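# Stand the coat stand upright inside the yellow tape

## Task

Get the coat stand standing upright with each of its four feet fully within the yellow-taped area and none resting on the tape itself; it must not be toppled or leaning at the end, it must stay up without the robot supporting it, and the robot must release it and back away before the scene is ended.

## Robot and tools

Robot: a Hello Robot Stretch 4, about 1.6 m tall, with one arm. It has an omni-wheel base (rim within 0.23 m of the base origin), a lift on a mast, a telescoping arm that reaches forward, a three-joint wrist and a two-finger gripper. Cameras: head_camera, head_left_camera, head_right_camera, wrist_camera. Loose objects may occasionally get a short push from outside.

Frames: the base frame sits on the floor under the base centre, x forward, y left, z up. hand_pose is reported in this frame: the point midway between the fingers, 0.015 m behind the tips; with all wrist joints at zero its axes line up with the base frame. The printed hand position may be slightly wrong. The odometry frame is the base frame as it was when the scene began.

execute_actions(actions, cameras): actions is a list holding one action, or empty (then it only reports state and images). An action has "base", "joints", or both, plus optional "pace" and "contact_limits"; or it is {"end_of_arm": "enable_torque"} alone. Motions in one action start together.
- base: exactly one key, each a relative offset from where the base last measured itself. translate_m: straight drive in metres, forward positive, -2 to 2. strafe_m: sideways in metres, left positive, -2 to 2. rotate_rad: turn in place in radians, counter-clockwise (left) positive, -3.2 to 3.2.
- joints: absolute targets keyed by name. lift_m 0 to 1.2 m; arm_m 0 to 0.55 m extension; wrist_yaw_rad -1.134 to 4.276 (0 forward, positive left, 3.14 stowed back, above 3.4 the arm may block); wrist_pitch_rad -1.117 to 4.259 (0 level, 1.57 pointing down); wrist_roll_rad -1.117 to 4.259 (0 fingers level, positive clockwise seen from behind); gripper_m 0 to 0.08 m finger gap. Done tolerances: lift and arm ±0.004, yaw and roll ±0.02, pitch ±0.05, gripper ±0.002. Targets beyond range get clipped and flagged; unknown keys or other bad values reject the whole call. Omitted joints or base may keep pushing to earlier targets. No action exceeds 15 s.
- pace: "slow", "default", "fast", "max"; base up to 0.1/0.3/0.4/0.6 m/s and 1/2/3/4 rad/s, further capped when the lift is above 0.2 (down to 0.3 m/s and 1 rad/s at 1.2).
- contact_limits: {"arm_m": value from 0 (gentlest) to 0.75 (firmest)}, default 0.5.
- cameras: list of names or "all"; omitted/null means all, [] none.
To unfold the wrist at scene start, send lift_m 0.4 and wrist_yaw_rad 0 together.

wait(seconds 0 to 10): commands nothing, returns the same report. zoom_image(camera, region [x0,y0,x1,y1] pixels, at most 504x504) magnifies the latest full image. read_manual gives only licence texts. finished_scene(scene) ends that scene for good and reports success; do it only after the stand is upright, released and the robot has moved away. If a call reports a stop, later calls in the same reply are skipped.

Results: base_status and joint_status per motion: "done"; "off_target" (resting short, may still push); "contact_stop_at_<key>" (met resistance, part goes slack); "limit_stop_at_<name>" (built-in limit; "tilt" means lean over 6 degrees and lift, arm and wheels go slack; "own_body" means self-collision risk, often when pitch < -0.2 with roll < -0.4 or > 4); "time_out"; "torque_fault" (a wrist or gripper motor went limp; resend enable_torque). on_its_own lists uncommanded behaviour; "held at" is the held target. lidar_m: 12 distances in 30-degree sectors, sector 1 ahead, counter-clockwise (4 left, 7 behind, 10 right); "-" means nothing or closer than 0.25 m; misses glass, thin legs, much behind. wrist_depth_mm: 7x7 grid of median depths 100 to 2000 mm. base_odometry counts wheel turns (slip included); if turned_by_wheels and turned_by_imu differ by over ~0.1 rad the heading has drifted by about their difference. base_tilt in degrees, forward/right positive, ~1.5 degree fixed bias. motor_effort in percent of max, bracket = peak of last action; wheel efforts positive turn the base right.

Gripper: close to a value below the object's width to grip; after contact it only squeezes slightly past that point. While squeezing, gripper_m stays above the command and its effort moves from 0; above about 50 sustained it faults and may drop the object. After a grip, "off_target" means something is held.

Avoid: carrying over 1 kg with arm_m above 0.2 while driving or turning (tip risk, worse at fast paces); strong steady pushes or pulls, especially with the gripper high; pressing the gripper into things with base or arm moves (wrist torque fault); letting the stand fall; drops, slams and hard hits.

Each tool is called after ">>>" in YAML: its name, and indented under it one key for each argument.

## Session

>>> execute_actions:
  actions: []

Scene clock: 0.00 s.
base_odometry: x=+0.000 y=+0.000 heading=+0.000 (m, m, rad; odometry frame)
turned_by_wheels: +0.000 (rad since the last result)
turned_by_imu: +0.000 (rad since the last result)
base_tilt: forward=+0.2 right=-0.4 (deg)
lidar_m: 1.65 1.63 2.31 1.30 1.25 1.54 1.49 0.61 0.64 0.83 2.19 2.29
base_status: not commanded
joint_positions: lift_m=+0.216 arm_m=+0.001 wrist_yaw_rad=+3.067 wrist_pitch_rad=+0.012 wrist_roll_rad=+0.011 gripper_m=+0.040
joint_status: not commanded
motor_effort: lift_m=+21 arm_m=-1 wrist_yaw_rad=+0 wrist_pitch_rad=-10 wrist_roll_rad=+1 gripper_m=-1 wheel_0=+0 wheel_1=+0 wheel_2=+0 (%)
hand_pose: x=-0.0341 y=+0.1030 z=+0.3917 quat_wxyz=(+0.037, -0.006, +0.006, +0.999) (m; base frame)
wrist_depth_mm: - 140 1708 1983 1921 1537 1336 / - 139 1661 1983 1983 1576 1308 / 106 139 250 1983 1921 1576 1308 / 119 139 1661 1921 1921 1618 1336 / 1281 1430 1661 1921 1921 1576 1336 / 1281 1430 1537 1618 1537 1464 1308 / 1078 1138 119 1138 124 - 1042
pictures: head_camera, head_left_camera, head_right_camera, wrist_camera
Images, in order (width x height): head_camera 420x560, head_left_camera 420x672, head_right_camera 420x672, wrist_camera 616x392.

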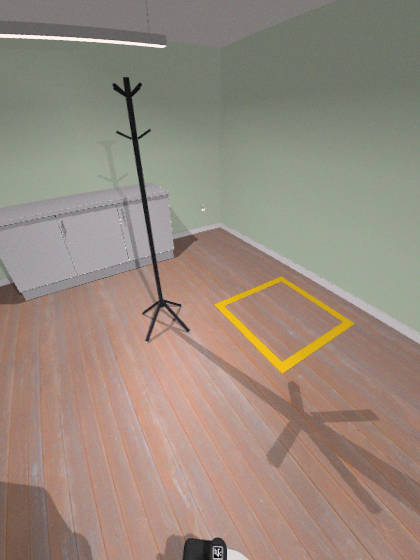

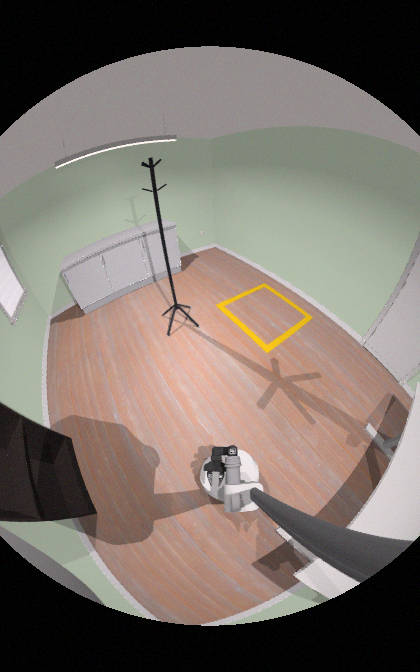

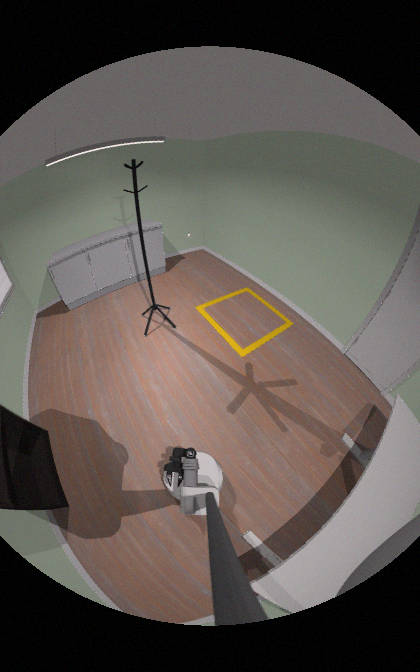

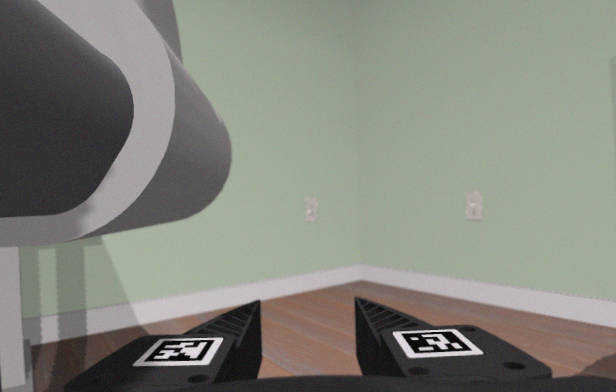

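>>> execute_actions:
  actions:
    - {"base":{"rotate_rad":0.32},"joints":{"lift_m":0.4}}
  cameras: []

>>> execute_actions:
  actions:
    - {"base":{"translate_m":0.95},"joints":{"lift_m":0.7,"wrist_yaw_rad":0,"gripper_m":0.08,"arm_m":0.17},"pace":"fast"}
  cameras: ["head_camera","wrist_camera"]

Scene clock: 5.30 s.
base_odometry: x=+0.000 y=+0.000 heading=+0.320 (m, m, rad; odometry frame)
turned_by_wheels: +0.320 (rad since the last result)
turned_by_imu: +0.319 (rad since the last result)
base_tilt: forward=+0.1 right=-0.4 (deg)
lidar_m: 1.66 2.70 1.39 1.25 1.53 1.63 0.62 0.63 0.74 1.24 2.22 2.59
base_status: done
joint_positions: lift_m=+0.400 arm_m=+0.001 wrist_yaw_rad=+3.067 wrist_pitch_rad=+0.012 wrist_roll_rad=+0.011 gripper_m=+0.040
joint_status: all done
motor_effort: lift_m=+23(24) arm_m=-1(1) wrist_yaw_rad=-1(0) wrist_pitch_rad=-11(11) wrist_roll_rad=+0(0) gripper_m=+0(0) wheel_0=-2(6) wheel_1=-1(5) wheel_2=-1(6) (%)
hand_pose: x=-0.0341 y=+0.1030 z=+0.5754 quat_wxyz=(+0.037, -0.006, +0.006, +0.999) (m; base frame)
wrist_depth_mm: - 140 1576 1661 1808 1863 1537 / - 139 1537 1661 1808 1863 1537 / 106 139 249 1618 1808 1921 1537 / 119 139 1537 1661 1756 1921 1537 / 1336 1366 1499 1661 1756 1863 1537 / 1308 1397 1464 1661 1708 1863 1537 / 1308 1366 119 1576 124 - 1499
pictures: none
No camera images: the call's "cameras" was empty. Leave "cameras" out to get every camera's image.

Scene clock: 9.03 s.
base_odometry: x=+0.902 y=+0.299 heading=+0.320 (m, m, rad; odometry frame)
turned_by_wheels: +0.000 (rad since the last result)
turned_by_imu: +0.002 (rad since the last result)
base_tilt: forward=+0.1 right=-0.4 (deg)
lidar_m: 0.67 1.81 2.06 1.46 1.45 2.05 1.52 1.55 1.80 1.97 1.99 2.28
base_status: done
joint_positions: lift_m=+0.700 arm_m=+0.169 wrist_yaw_rad=+0.000 wrist_pitch_rad=+0.012 wrist_roll_rad=+0.011 gripper_m=+0.080
joint_status: all done
motor_effort: lift_m=+23(24) arm_m=+6(8) wrist_yaw_rad=-1(10) wrist_pitch_rad=-10(11) wrist_roll_rad=+0(1) gripper_m=+1(0) wheel_0=+1(8) wheel_1=+0(6) wheel_2=+0(11) (%)
hand_pose: x=+0.5525 y=-0.0873 z=+0.8754 quat_wxyz=(+1.000, +0.005, +0.006, +0.000) (m; base frame)
wrist_depth_mm: 1863 1983 - - - - 1983 / 1863 1921 - - - - 1983 / 1863 1921 - - - - - / 1863 1863 1983 1499 - - - / 1281 1336 1430 1499 - - - / 1308 1336 1430 1499 1576 - 1921 / - 104 1397 1499 1537 - -
pictures: head_camera, wrist_camera
Images, in order (width x height): head_camera 420x560, wrist_camera 616x392.

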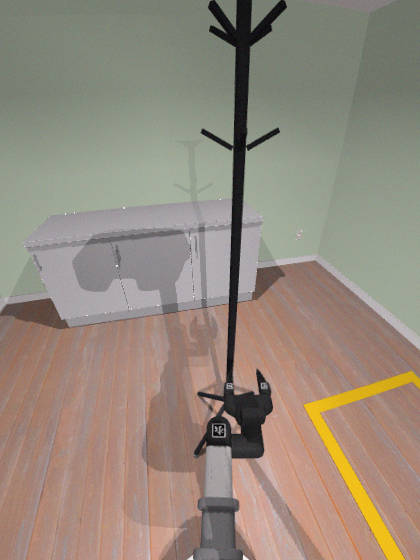

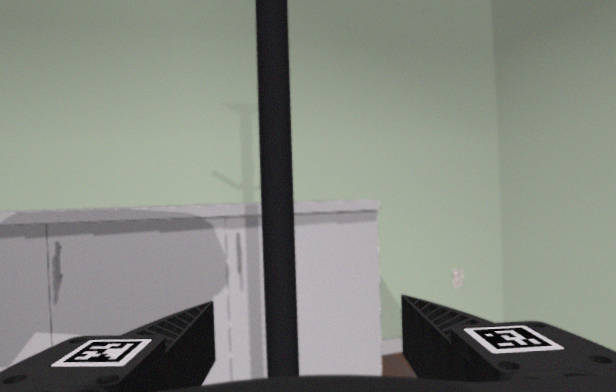

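>>> execute_actions:
  actions:
    - {"base":{"strafe_m":0.035}}
  cameras: []

>>> execute_actions:
  actions:
    - {"base":{"translate_m":0.25}}
  cameras: ["wrist_camera"]

Scene clock: 12.57 s.
base_odometry: x=+0.891 y=+0.332 heading=+0.320 (m, m, rad; odometry frame)
turned_by_wheels: +0.000 (rad since the last result)
turned_by_imu: +0.001 (rad since the last result)
base_tilt: forward=+0.2 right=-0.4 (deg)
lidar_m: 0.67 1.78 2.02 1.43 1.41 2.03 1.55 1.56 1.82 1.99 1.99 0.70
base_status: done
joint_positions: lift_m=+0.700 arm_m=+0.169 wrist_yaw_rad=+0.000 wrist_pitch_rad=+0.012 wrist_roll_rad=+0.011 gripper_m=+0.080
joint_status: not commanded
motor_effort: lift_m=+22(23) arm_m=+6(6) wrist_yaw_rad=-2(1) wrist_pitch_rad=-11(10) wrist_roll_rad=+0(0) gripper_m=+1(1) wheel_0=-1(9) wheel_1=-1(7) wheel_2=+0(1) (%)
hand_pose: x=+0.5525 y=-0.0874 z=+0.8754 quat_wxyz=(+1.000, +0.005, +0.006, +0.000) (m; base frame)
wrist_depth_mm: 1863 1983 - - - - - / 1863 1921 - - - - - / 1863 1863 - - - - - / 1863 1921 - 1499 - - - / 1308 1336 1430 1499 - - - / 1281 1336 1397 1464 1576 - 1921 / - 105 1397 1464 1537 - -
pictures: none
No camera images: the call's "cameras" was empty. Leave "cameras" out to get every camera's image.

Scene clock: 14.87 s.
base_odometry: x=+1.128 y=+0.411 heading=+0.320 (m, m, rad; odometry frame)
turned_by_wheels: +0.000 (rad since the last result)
turned_by_imu: +0.001 (rad since the last result)
base_tilt: forward=+0.2 right=-0.4 (deg)
lidar_m: 0.41 1.53 1.81 1.79 1.51 1.79 1.79 1.79 2.15 1.95 1.95 0.48
base_status: done
joint_positions: lift_m=+0.700 arm_m=+0.169 wrist_yaw_rad=+0.000 wrist_pitch_rad=+0.012 wrist_roll_rad=+0.011 gripper_m=+0.080
joint_status: not commanded
motor_effort: lift_m=+23(23) arm_m=+6(6) wrist_yaw_rad=-1(1) wrist_pitch_rad=-11(11) wrist_roll_rad=+0(0) gripper_m=+1(0) wheel_0=+1(4) wheel_1=+1(5) wheel_2=+0(9) (%)
hand_pose: x=+0.5525 y=-0.0874 z=+0.8754 quat_wxyz=(+1.000, +0.005, +0.006, +0.000) (m; base frame)
wrist_depth_mm: 1618 1708 1808 122 - - 1921 / 1618 1708 1808 121 - - 1921 / 1618 1708 1756 121 - - 1921 / 1618 1661 1756 121 - - 1983 / 1060 1118 1182 121 1281 - 1983 / 1060 1118 1182 121 1281 - 1983 / - 105 1160 122 715 - -
pictures: wrist_camera
Images, in order (width x height): wrist_camera 616x392.

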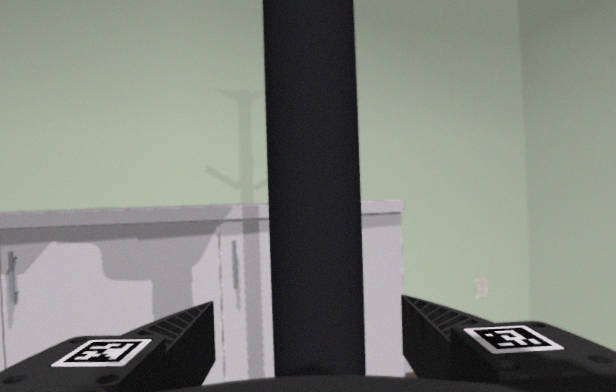

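>>> execute_actions:
  actions:
    - {"joints":{"gripper_m":0.0,"arm_m":0.18}}
  cameras: []

>>> execute_actions:
  actions:
    - {"joints":{"lift_m":0.74},"pace":"slow"}
  cameras: []

>>> execute_actions:
  actions:
    - {"base":{"rotate_rad":-0.32},"pace":"slow"}
  cameras: []

>>> execute_actions:
  actions:
    - {"base":{"strafe_m":-0.95}}
  cameras: ["head_camera","head_left_camera","head_right_camera"]

Scene clock: 20.43 s.
base_odometry: x=+1.128 y=+0.411 heading=+0.319 (m, m, rad; odometry frame)
turned_by_wheels: -0.001 (rad since the last result)
turned_by_imu: +0.000 (rad since the last result)
base_tilt: forward=+0.2 right=-0.4 (deg)
lidar_m: 0.44 1.53 1.79 1.81 1.51 1.76 1.80 1.79 2.13 1.93 1.94 0.44
base_status: not commanded
joint_positions: lift_m=+0.700 arm_m=+0.179 wrist_yaw_rad=-0.003 wrist_pitch_rad=+0.012 wrist_roll_rad=+0.012 gripper_m=+0.030
joint_status: gripper_m off_target (ended at +0.030, target +0.000); the others done
on_its_own: gripper_m is held at +0.023, not at your +0.000, by its contact guard: the fingers met something
motor_effort: lift_m=+23(22) arm_m=+5(6) wrist_yaw_rad=+9(8) wrist_pitch_rad=-10(11) wrist_roll_rad=-5(10) gripper_m=-49(89) wheel_0=-4(4) wheel_1=-1(1) wheel_2=-2(2) (%)
hand_pose: x=+0.5623 y=-0.0881 z=+0.8755 quat_wxyz=(+1.000, +0.006, +0.006, -0.002) (m; base frame)
wrist_depth_mm: 1618 1708 1808 112 - - 1863 / 1576 1708 1808 111 - - 1921 / 1576 1708 1756 111 - - 1983 / 1618 1708 1756 111 - - 1983 / 1042 1098 1160 111 1308 - 1921 / 1042 1078 1138 111 1281 - 1983 / 1060 1078 104 112 - - 1921
pictures: none
No camera images: the call's "cameras" was empty. Leave "cameras" out to get every camera's image.

Scene clock: 21.70 s.
base_odometry: x=+1.128 y=+0.411 heading=+0.319 (m, m, rad; odometry frame)
turned_by_wheels: +0.000 (rad since the last result)
turned_by_imu: +0.000 (rad since the last result)
base_tilt: forward=+0.3 right=-0.5 (deg)
lidar_m: 0.38 1.53 1.81 1.80 1.52 1.77 1.80 1.78 2.15 1.96 1.93 0.45
base_status: not commanded
joint_positions: lift_m=+0.739 arm_m=+0.179 wrist_yaw_rad=+0.000 wrist_pitch_rad=+0.036 wrist_roll_rad=+0.011 gripper_m=+0.030
joint_status: all done
on_its_own: gripper_m is held at +0.023, not at your +0.000, by its contact guard: the fingers met something; wrist_pitch_rad is at rest, and its effort (-80) is outside its rest range (-23 to +23)
motor_effort: lift_m=+34(35) arm_m=+5(5) wrist_yaw_rad=-1(9) wrist_pitch_rad=-80(86) wrist_roll_rad=-1(5) gripper_m=-48(48) wheel_0=-2(3) wheel_1=+0(0) wheel_2=-1(2) (%)
hand_pose: x=+0.5625 y=-0.0874 z=+0.9094 quat_wxyz=(+1.000, +0.005, +0.018, +0.000) (m; base frame)
wrist_depth_mm: 1576 1661 1756 110 1983 - 1921 / 1576 1661 1756 110 - - 1983 / 1618 1708 1756 110 - - 1921 / 1576 1661 1397 110 1983 - 1983 / 1060 1118 1160 110 1308 - 1983 / 1060 1118 1160 111 1308 - - / 1060 1098 105 111 - - 1863
pictures: none
No camera images: the call's "cameras" was empty. Leave "cameras" out to get every camera's image.

Scene clock: 23.20 s.
base_odometry: x=+1.128 y=+0.410 heading=+0.000 (m, m, rad; odometry frame)
turned_by_wheels: -0.320 (rad since the last result)
turned_by_imu: -0.318 (rad since the last result)
base_tilt: forward=+0.2 right=-0.4 (deg)
lidar_m: 0.37 1.53 1.55 1.92 1.49 1.53 2.45 1.79 1.85 2.07 1.94 0.45
base_status: done
joint_positions: lift_m=+0.739 arm_m=+0.179 wrist_yaw_rad=+0.000 wrist_pitch_rad=+0.036 wrist_roll_rad=+0.012 gripper_m=+0.030
joint_status: not commanded
on_its_own: gripper_m is held at +0.023, not at your +0.000, by its contact guard: the fingers met something; wrist_pitch_rad is at rest, and its effort (-80) is outside its rest range (-23 to +23)
motor_effort: lift_m=+33(34) arm_m=+5(5) wrist_yaw_rad=-1(9) wrist_pitch_rad=-80(79) wrist_roll_rad=-5(7) gripper_m=-48(48) wheel_0=+0(5) wheel_1=+2(4) wheel_2=+0(7) (%)
hand_pose: x=+0.5625 y=-0.0874 z=+0.9094 quat_wxyz=(+1.000, +0.006, +0.018, +0.000) (m; base frame)
wrist_depth_mm: 1537 1756 1921 111 - 1756 1499 / 1537 1756 1921 110 - 1756 1499 / 1576 1808 1921 110 - 1756 1499 / 1537 1708 1756 110 - 1808 1499 / 1060 1160 1281 111 - 1808 1499 / 1060 1160 1281 111 - 1863 1499 / 1060 1118 105 112 - - 1537
pictures: none
No camera images: the call's "cameras" was empty. Leave "cameras" out to get every camera's image.

Scene clock: 27.70 s.
base_odometry: x=+1.128 y=-0.540 heading=+0.000 (m, m, rad; odometry frame)
turned_by_wheels: +0.000 (rad since the last result)
turned_by_imu: +0.002 (rad since the last result)
base_tilt: forward=+0.2 right=-0.4 (deg)
lidar_m: 0.38 2.06 2.12 2.75 2.29 2.39 1.38 1.26 1.29 1.23 1.12 0.43
base_status: done
joint_positions: lift_m=+0.739 arm_m=+0.179 wrist_yaw_rad=+0.000 wrist_pitch_rad=+0.036 wrist_roll_rad=+0.010 gripper_m=+0.030
joint_status: not commanded
on_its_own: gripper_m is held at +0.023, not at your +0.000, by its contact guard: the fingers met something; wrist_pitch_rad is at rest, and its effort (-79) is outside its rest range (-23 to +23)
motor_effort: lift_m=+34(34) arm_m=+5(5) wrist_yaw_rad=+0(5) wrist_pitch_rad=-79(80) wrist_roll_rad=+1(4) gripper_m=-48(48) wheel_0=-1(10) wheel_1=+2(7) wheel_2=+0(2) (%)
hand_pose: x=+0.5625 y=-0.0874 z=+0.9095 quat_wxyz=(+1.000, +0.005, +0.018, +0.000) (m; base frame)
wrist_depth_mm: 1983 - - 110 1138 931 768 / - - - 110 1182 917 778 / - - - 110 1182 931 778 / - - - 110 1182 931 788 / - - - 111 1205 946 788 / - - - 111 1138 960 798 / - - 105 111 - - 798
pictures: head_camera, head_left_camera, head_right_camera
Images, in order (width x height): head_camera 420x560, head_left_camera 420x672, head_right_camera 420x672.

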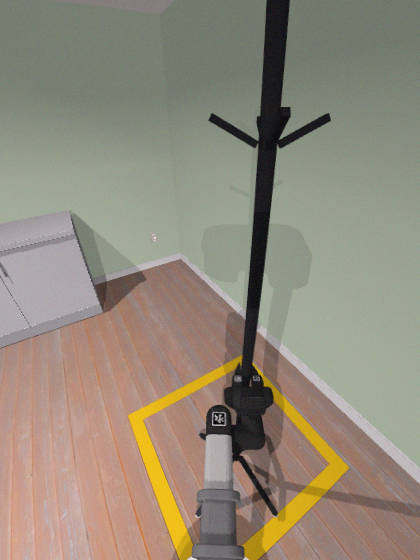

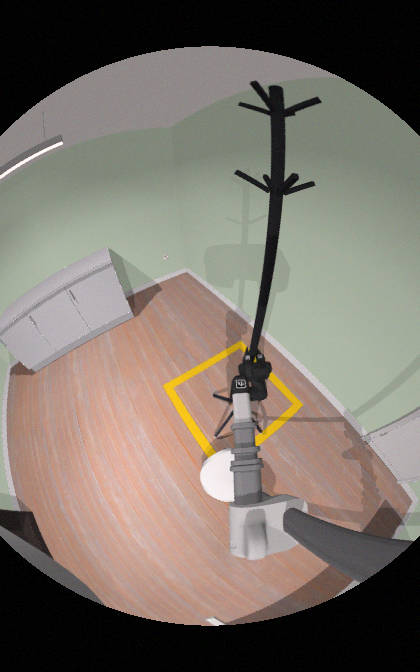

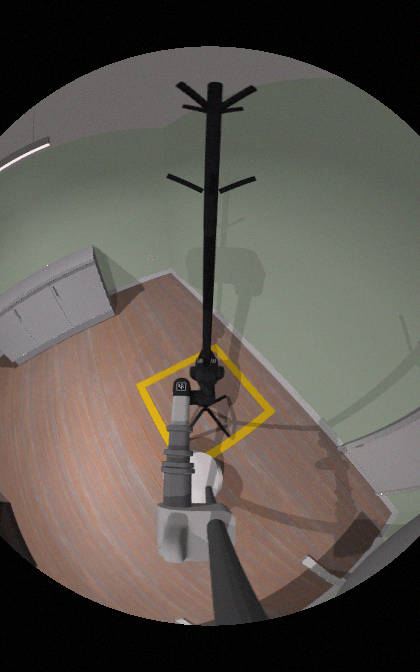

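Forward about 0.16.

>>> execute_actions:
  actions:
    - {"base":{"translate_m":0.16}}
  cameras: []

>>> execute_actions:
  actions:
    - {"joints":{"lift_m":0.70},"pace":"slow"}
  cameras: []

>>> execute_actions:
  actions:
    - {"joints":{"gripper_m":0.08}}
  cameras: []

>>> execute_actions:
  actions:
    - {"base":{"translate_m":-0.4},"joints":{"arm_m":0}}
  cameras: ["head_camera"]

Scene clock: 34.87 s.
base_odometry: x=+1.288 y=-0.540 heading=+0.000 (m, m, rad; odometry frame)
turned_by_wheels: +0.000 (rad since the last result)
turned_by_imu: +0.001 (rad since the last result)
base_tilt: forward=+0.3 right=-0.4 (deg)
lidar_m: 0.40 1.90 1.97 2.66 2.39 2.47 1.49 1.40 1.61 1.12 1.05 0.43
base_status: done
joint_positions: lift_m=+0.739 arm_m=+0.179 wrist_yaw_rad=+0.000 wrist_pitch_rad=+0.035 wrist_roll_rad=+0.011 gripper_m=+0.030
joint_status: not commanded
on_its_own: gripper_m is held at +0.023, not at your +0.000, by its contact guard: the fingers met something; wrist_pitch_rad is at rest, and its effort (-78) is outside its rest range (-23 to +23)
motor_effort: lift_m=+34(34) arm_m=+5(5) wrist_yaw_rad=-1(2) wrist_pitch_rad=-78(79) wrist_roll_rad=+0(0) gripper_m=-48(48) wheel_0=+0(6) wheel_1=+1(6) wheel_2=-1(9) (%)
hand_pose: x=+0.5625 y=-0.0873 z=+0.9096 quat_wxyz=(+1.000, +0.005, +0.018, +0.000) (m; base frame)
wrist_depth_mm: 1921 - - 109 1025 820 691 / 1921 - - 109 1042 831 691 / 1863 - - 109 1060 842 699 / 1921 - - 109 1060 842 707 / 1921 - - 110 1078 842 715 / 1921 - - 111 1008 854 715 / 1921 - 105 111 - - 723
pictures: none
No camera images: the call's "cameras" was empty. Leave "cameras" out to get every camera's image.

Scene clock: 36.03 s.
base_odometry: x=+1.288 y=-0.540 heading=-0.001 (m, m, rad; odometry frame)
turned_by_wheels: +0.000 (rad since the last result)
turned_by_imu: +0.000 (rad since the last result)
base_tilt: forward=+0.1 right=-0.5 (deg)
lidar_m: 0.42 1.90 1.96 2.66 2.38 2.46 1.49 1.40 1.57 1.13 1.06 0.46
base_status: not commanded
joint_positions: lift_m=+0.701 arm_m=+0.179 wrist_yaw_rad=-0.004 wrist_pitch_rad=+0.008 wrist_roll_rad=+0.011 gripper_m=+0.030
joint_status: all done
on_its_own: gripper_m is held at +0.023, not at your +0.000, by its contact guard: the fingers met something
motor_effort: lift_m=+13(35) arm_m=+5(5) wrist_yaw_rad=+12(12) wrist_pitch_rad=+1(78) wrist_roll_rad=-2(2) gripper_m=-48(48) wheel_0=-1(0) wheel_1=+1(1) wheel_2=-4(4) (%)
hand_pose: x=+0.5623 y=-0.0884 z=+0.8770 quat_wxyz=(+1.000, +0.006, +0.004, -0.002) (m; base frame)
wrist_depth_mm: 1921 - - 114 1042 820 699 / 1921 - - 113 1042 831 691 / 1863 - - 113 1042 831 707 / 1921 - - 113 1060 842 707 / 1863 - - 112 1060 831 707 / 1921 - - 112 976 842 699 / 1863 - 104 112 - - 707
pictures: none
No camera images: the call's "cameras" was empty. Leave "cameras" out to get every camera's image.

Scene clock: 37.20 s.
base_odometry: x=+1.288 y=-0.540 heading=-0.001 (m, m, rad; odometry frame)
turned_by_wheels: +0.000 (rad since the last result)
turned_by_imu: +0.000 (rad since the last result)
base_tilt: forward=+0.2 right=-0.4 (deg)
lidar_m: 0.39 1.92 1.97 2.64 2.38 2.47 1.48 1.39 1.57 1.12 1.06 0.46
base_status: not commanded
joint_positions: lift_m=+0.700 arm_m=+0.179 wrist_yaw_rad=+0.000 wrist_pitch_rad=+0.012 wrist_roll_rad=+0.011 gripper_m=+0.080
joint_status: all done
motor_effort: lift_m=+16(16) arm_m=+5(5) wrist_yaw_rad=+1(13) wrist_pitch_rad=-10(11) wrist_roll_rad=+0(1) gripper_m=+1(52) wheel_0=-1(0) wheel_1=+1(1) wheel_2=-2(4) (%)
hand_pose: x=+0.5626 y=-0.0875 z=+0.8760 quat_wxyz=(+1.000, +0.005, +0.006, +0.000) (m; base frame)
wrist_depth_mm: 1921 - - 104 1008 820 691 / 1921 - - 104 1008 831 707 / 1921 - - 104 1025 831 699 / 1921 - - 103 1025 842 715 / 1921 - - 103 1025 842 707 / 1921 - - 103 991 798 707 / - 105 1863 103 597 - -
pictures: none
No camera images: the call's "cameras" was empty. Leave "cameras" out to get every camera's image.

Scene clock: 40.03 s.
base_odometry: x=+0.888 y=-0.539 heading=-0.001 (m, m, rad; odometry frame)
turned_by_wheels: +0.000 (rad since the last result)
turned_by_imu: +0.000 (rad since the last result)
base_tilt: forward=+0.2 right=-0.4 (deg)
lidar_m: 0.80 2.25 2.34 2.64 2.17 2.52 1.14 1.05 1.11 1.33 1.28 1.33
base_status: done
joint_positions: lift_m=+0.700 arm_m=+0.002 wrist_yaw_rad=+0.000 wrist_pitch_rad=+0.012 wrist_roll_rad=+0.011 gripper_m=+0.080
joint_status: all done
motor_effort: lift_m=+17(17) arm_m=-7(7) wrist_yaw_rad=+0(1) wrist_pitch_rad=-10(10) wrist_roll_rad=+0(1) gripper_m=+1(1) wheel_0=-2(6) wheel_1=+0(5) wheel_2=+0(8) (%)
hand_pose: x=+0.3852 y=-0.0874 z=+0.8759 quat_wxyz=(+1.000, +0.005, +0.006, +0.000) (m; base frame)
wrist_depth_mm: - - - 1921 1499 1160 991 / - - - 1921 1499 1182 991 / - - - 1921 1499 1182 991 / - - - 1863 1499 1182 991 / - - - 1863 1537 1205 1008 / 1756 - - 1863 1499 1118 991 / - 104 - - 1537 - -
pictures: head_camera
Images, in order (width x height): head_camera 420x560.

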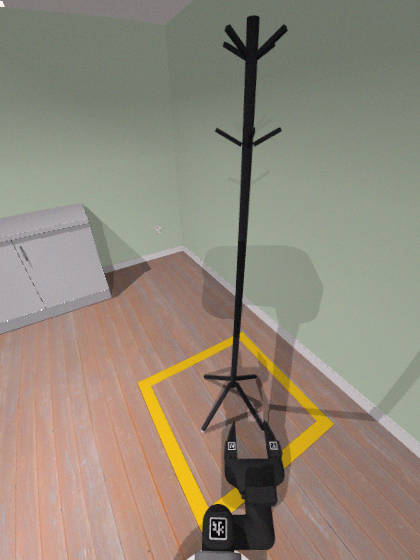

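>>> finished_scene:
  scene: 2

The scene is finished: the task was done.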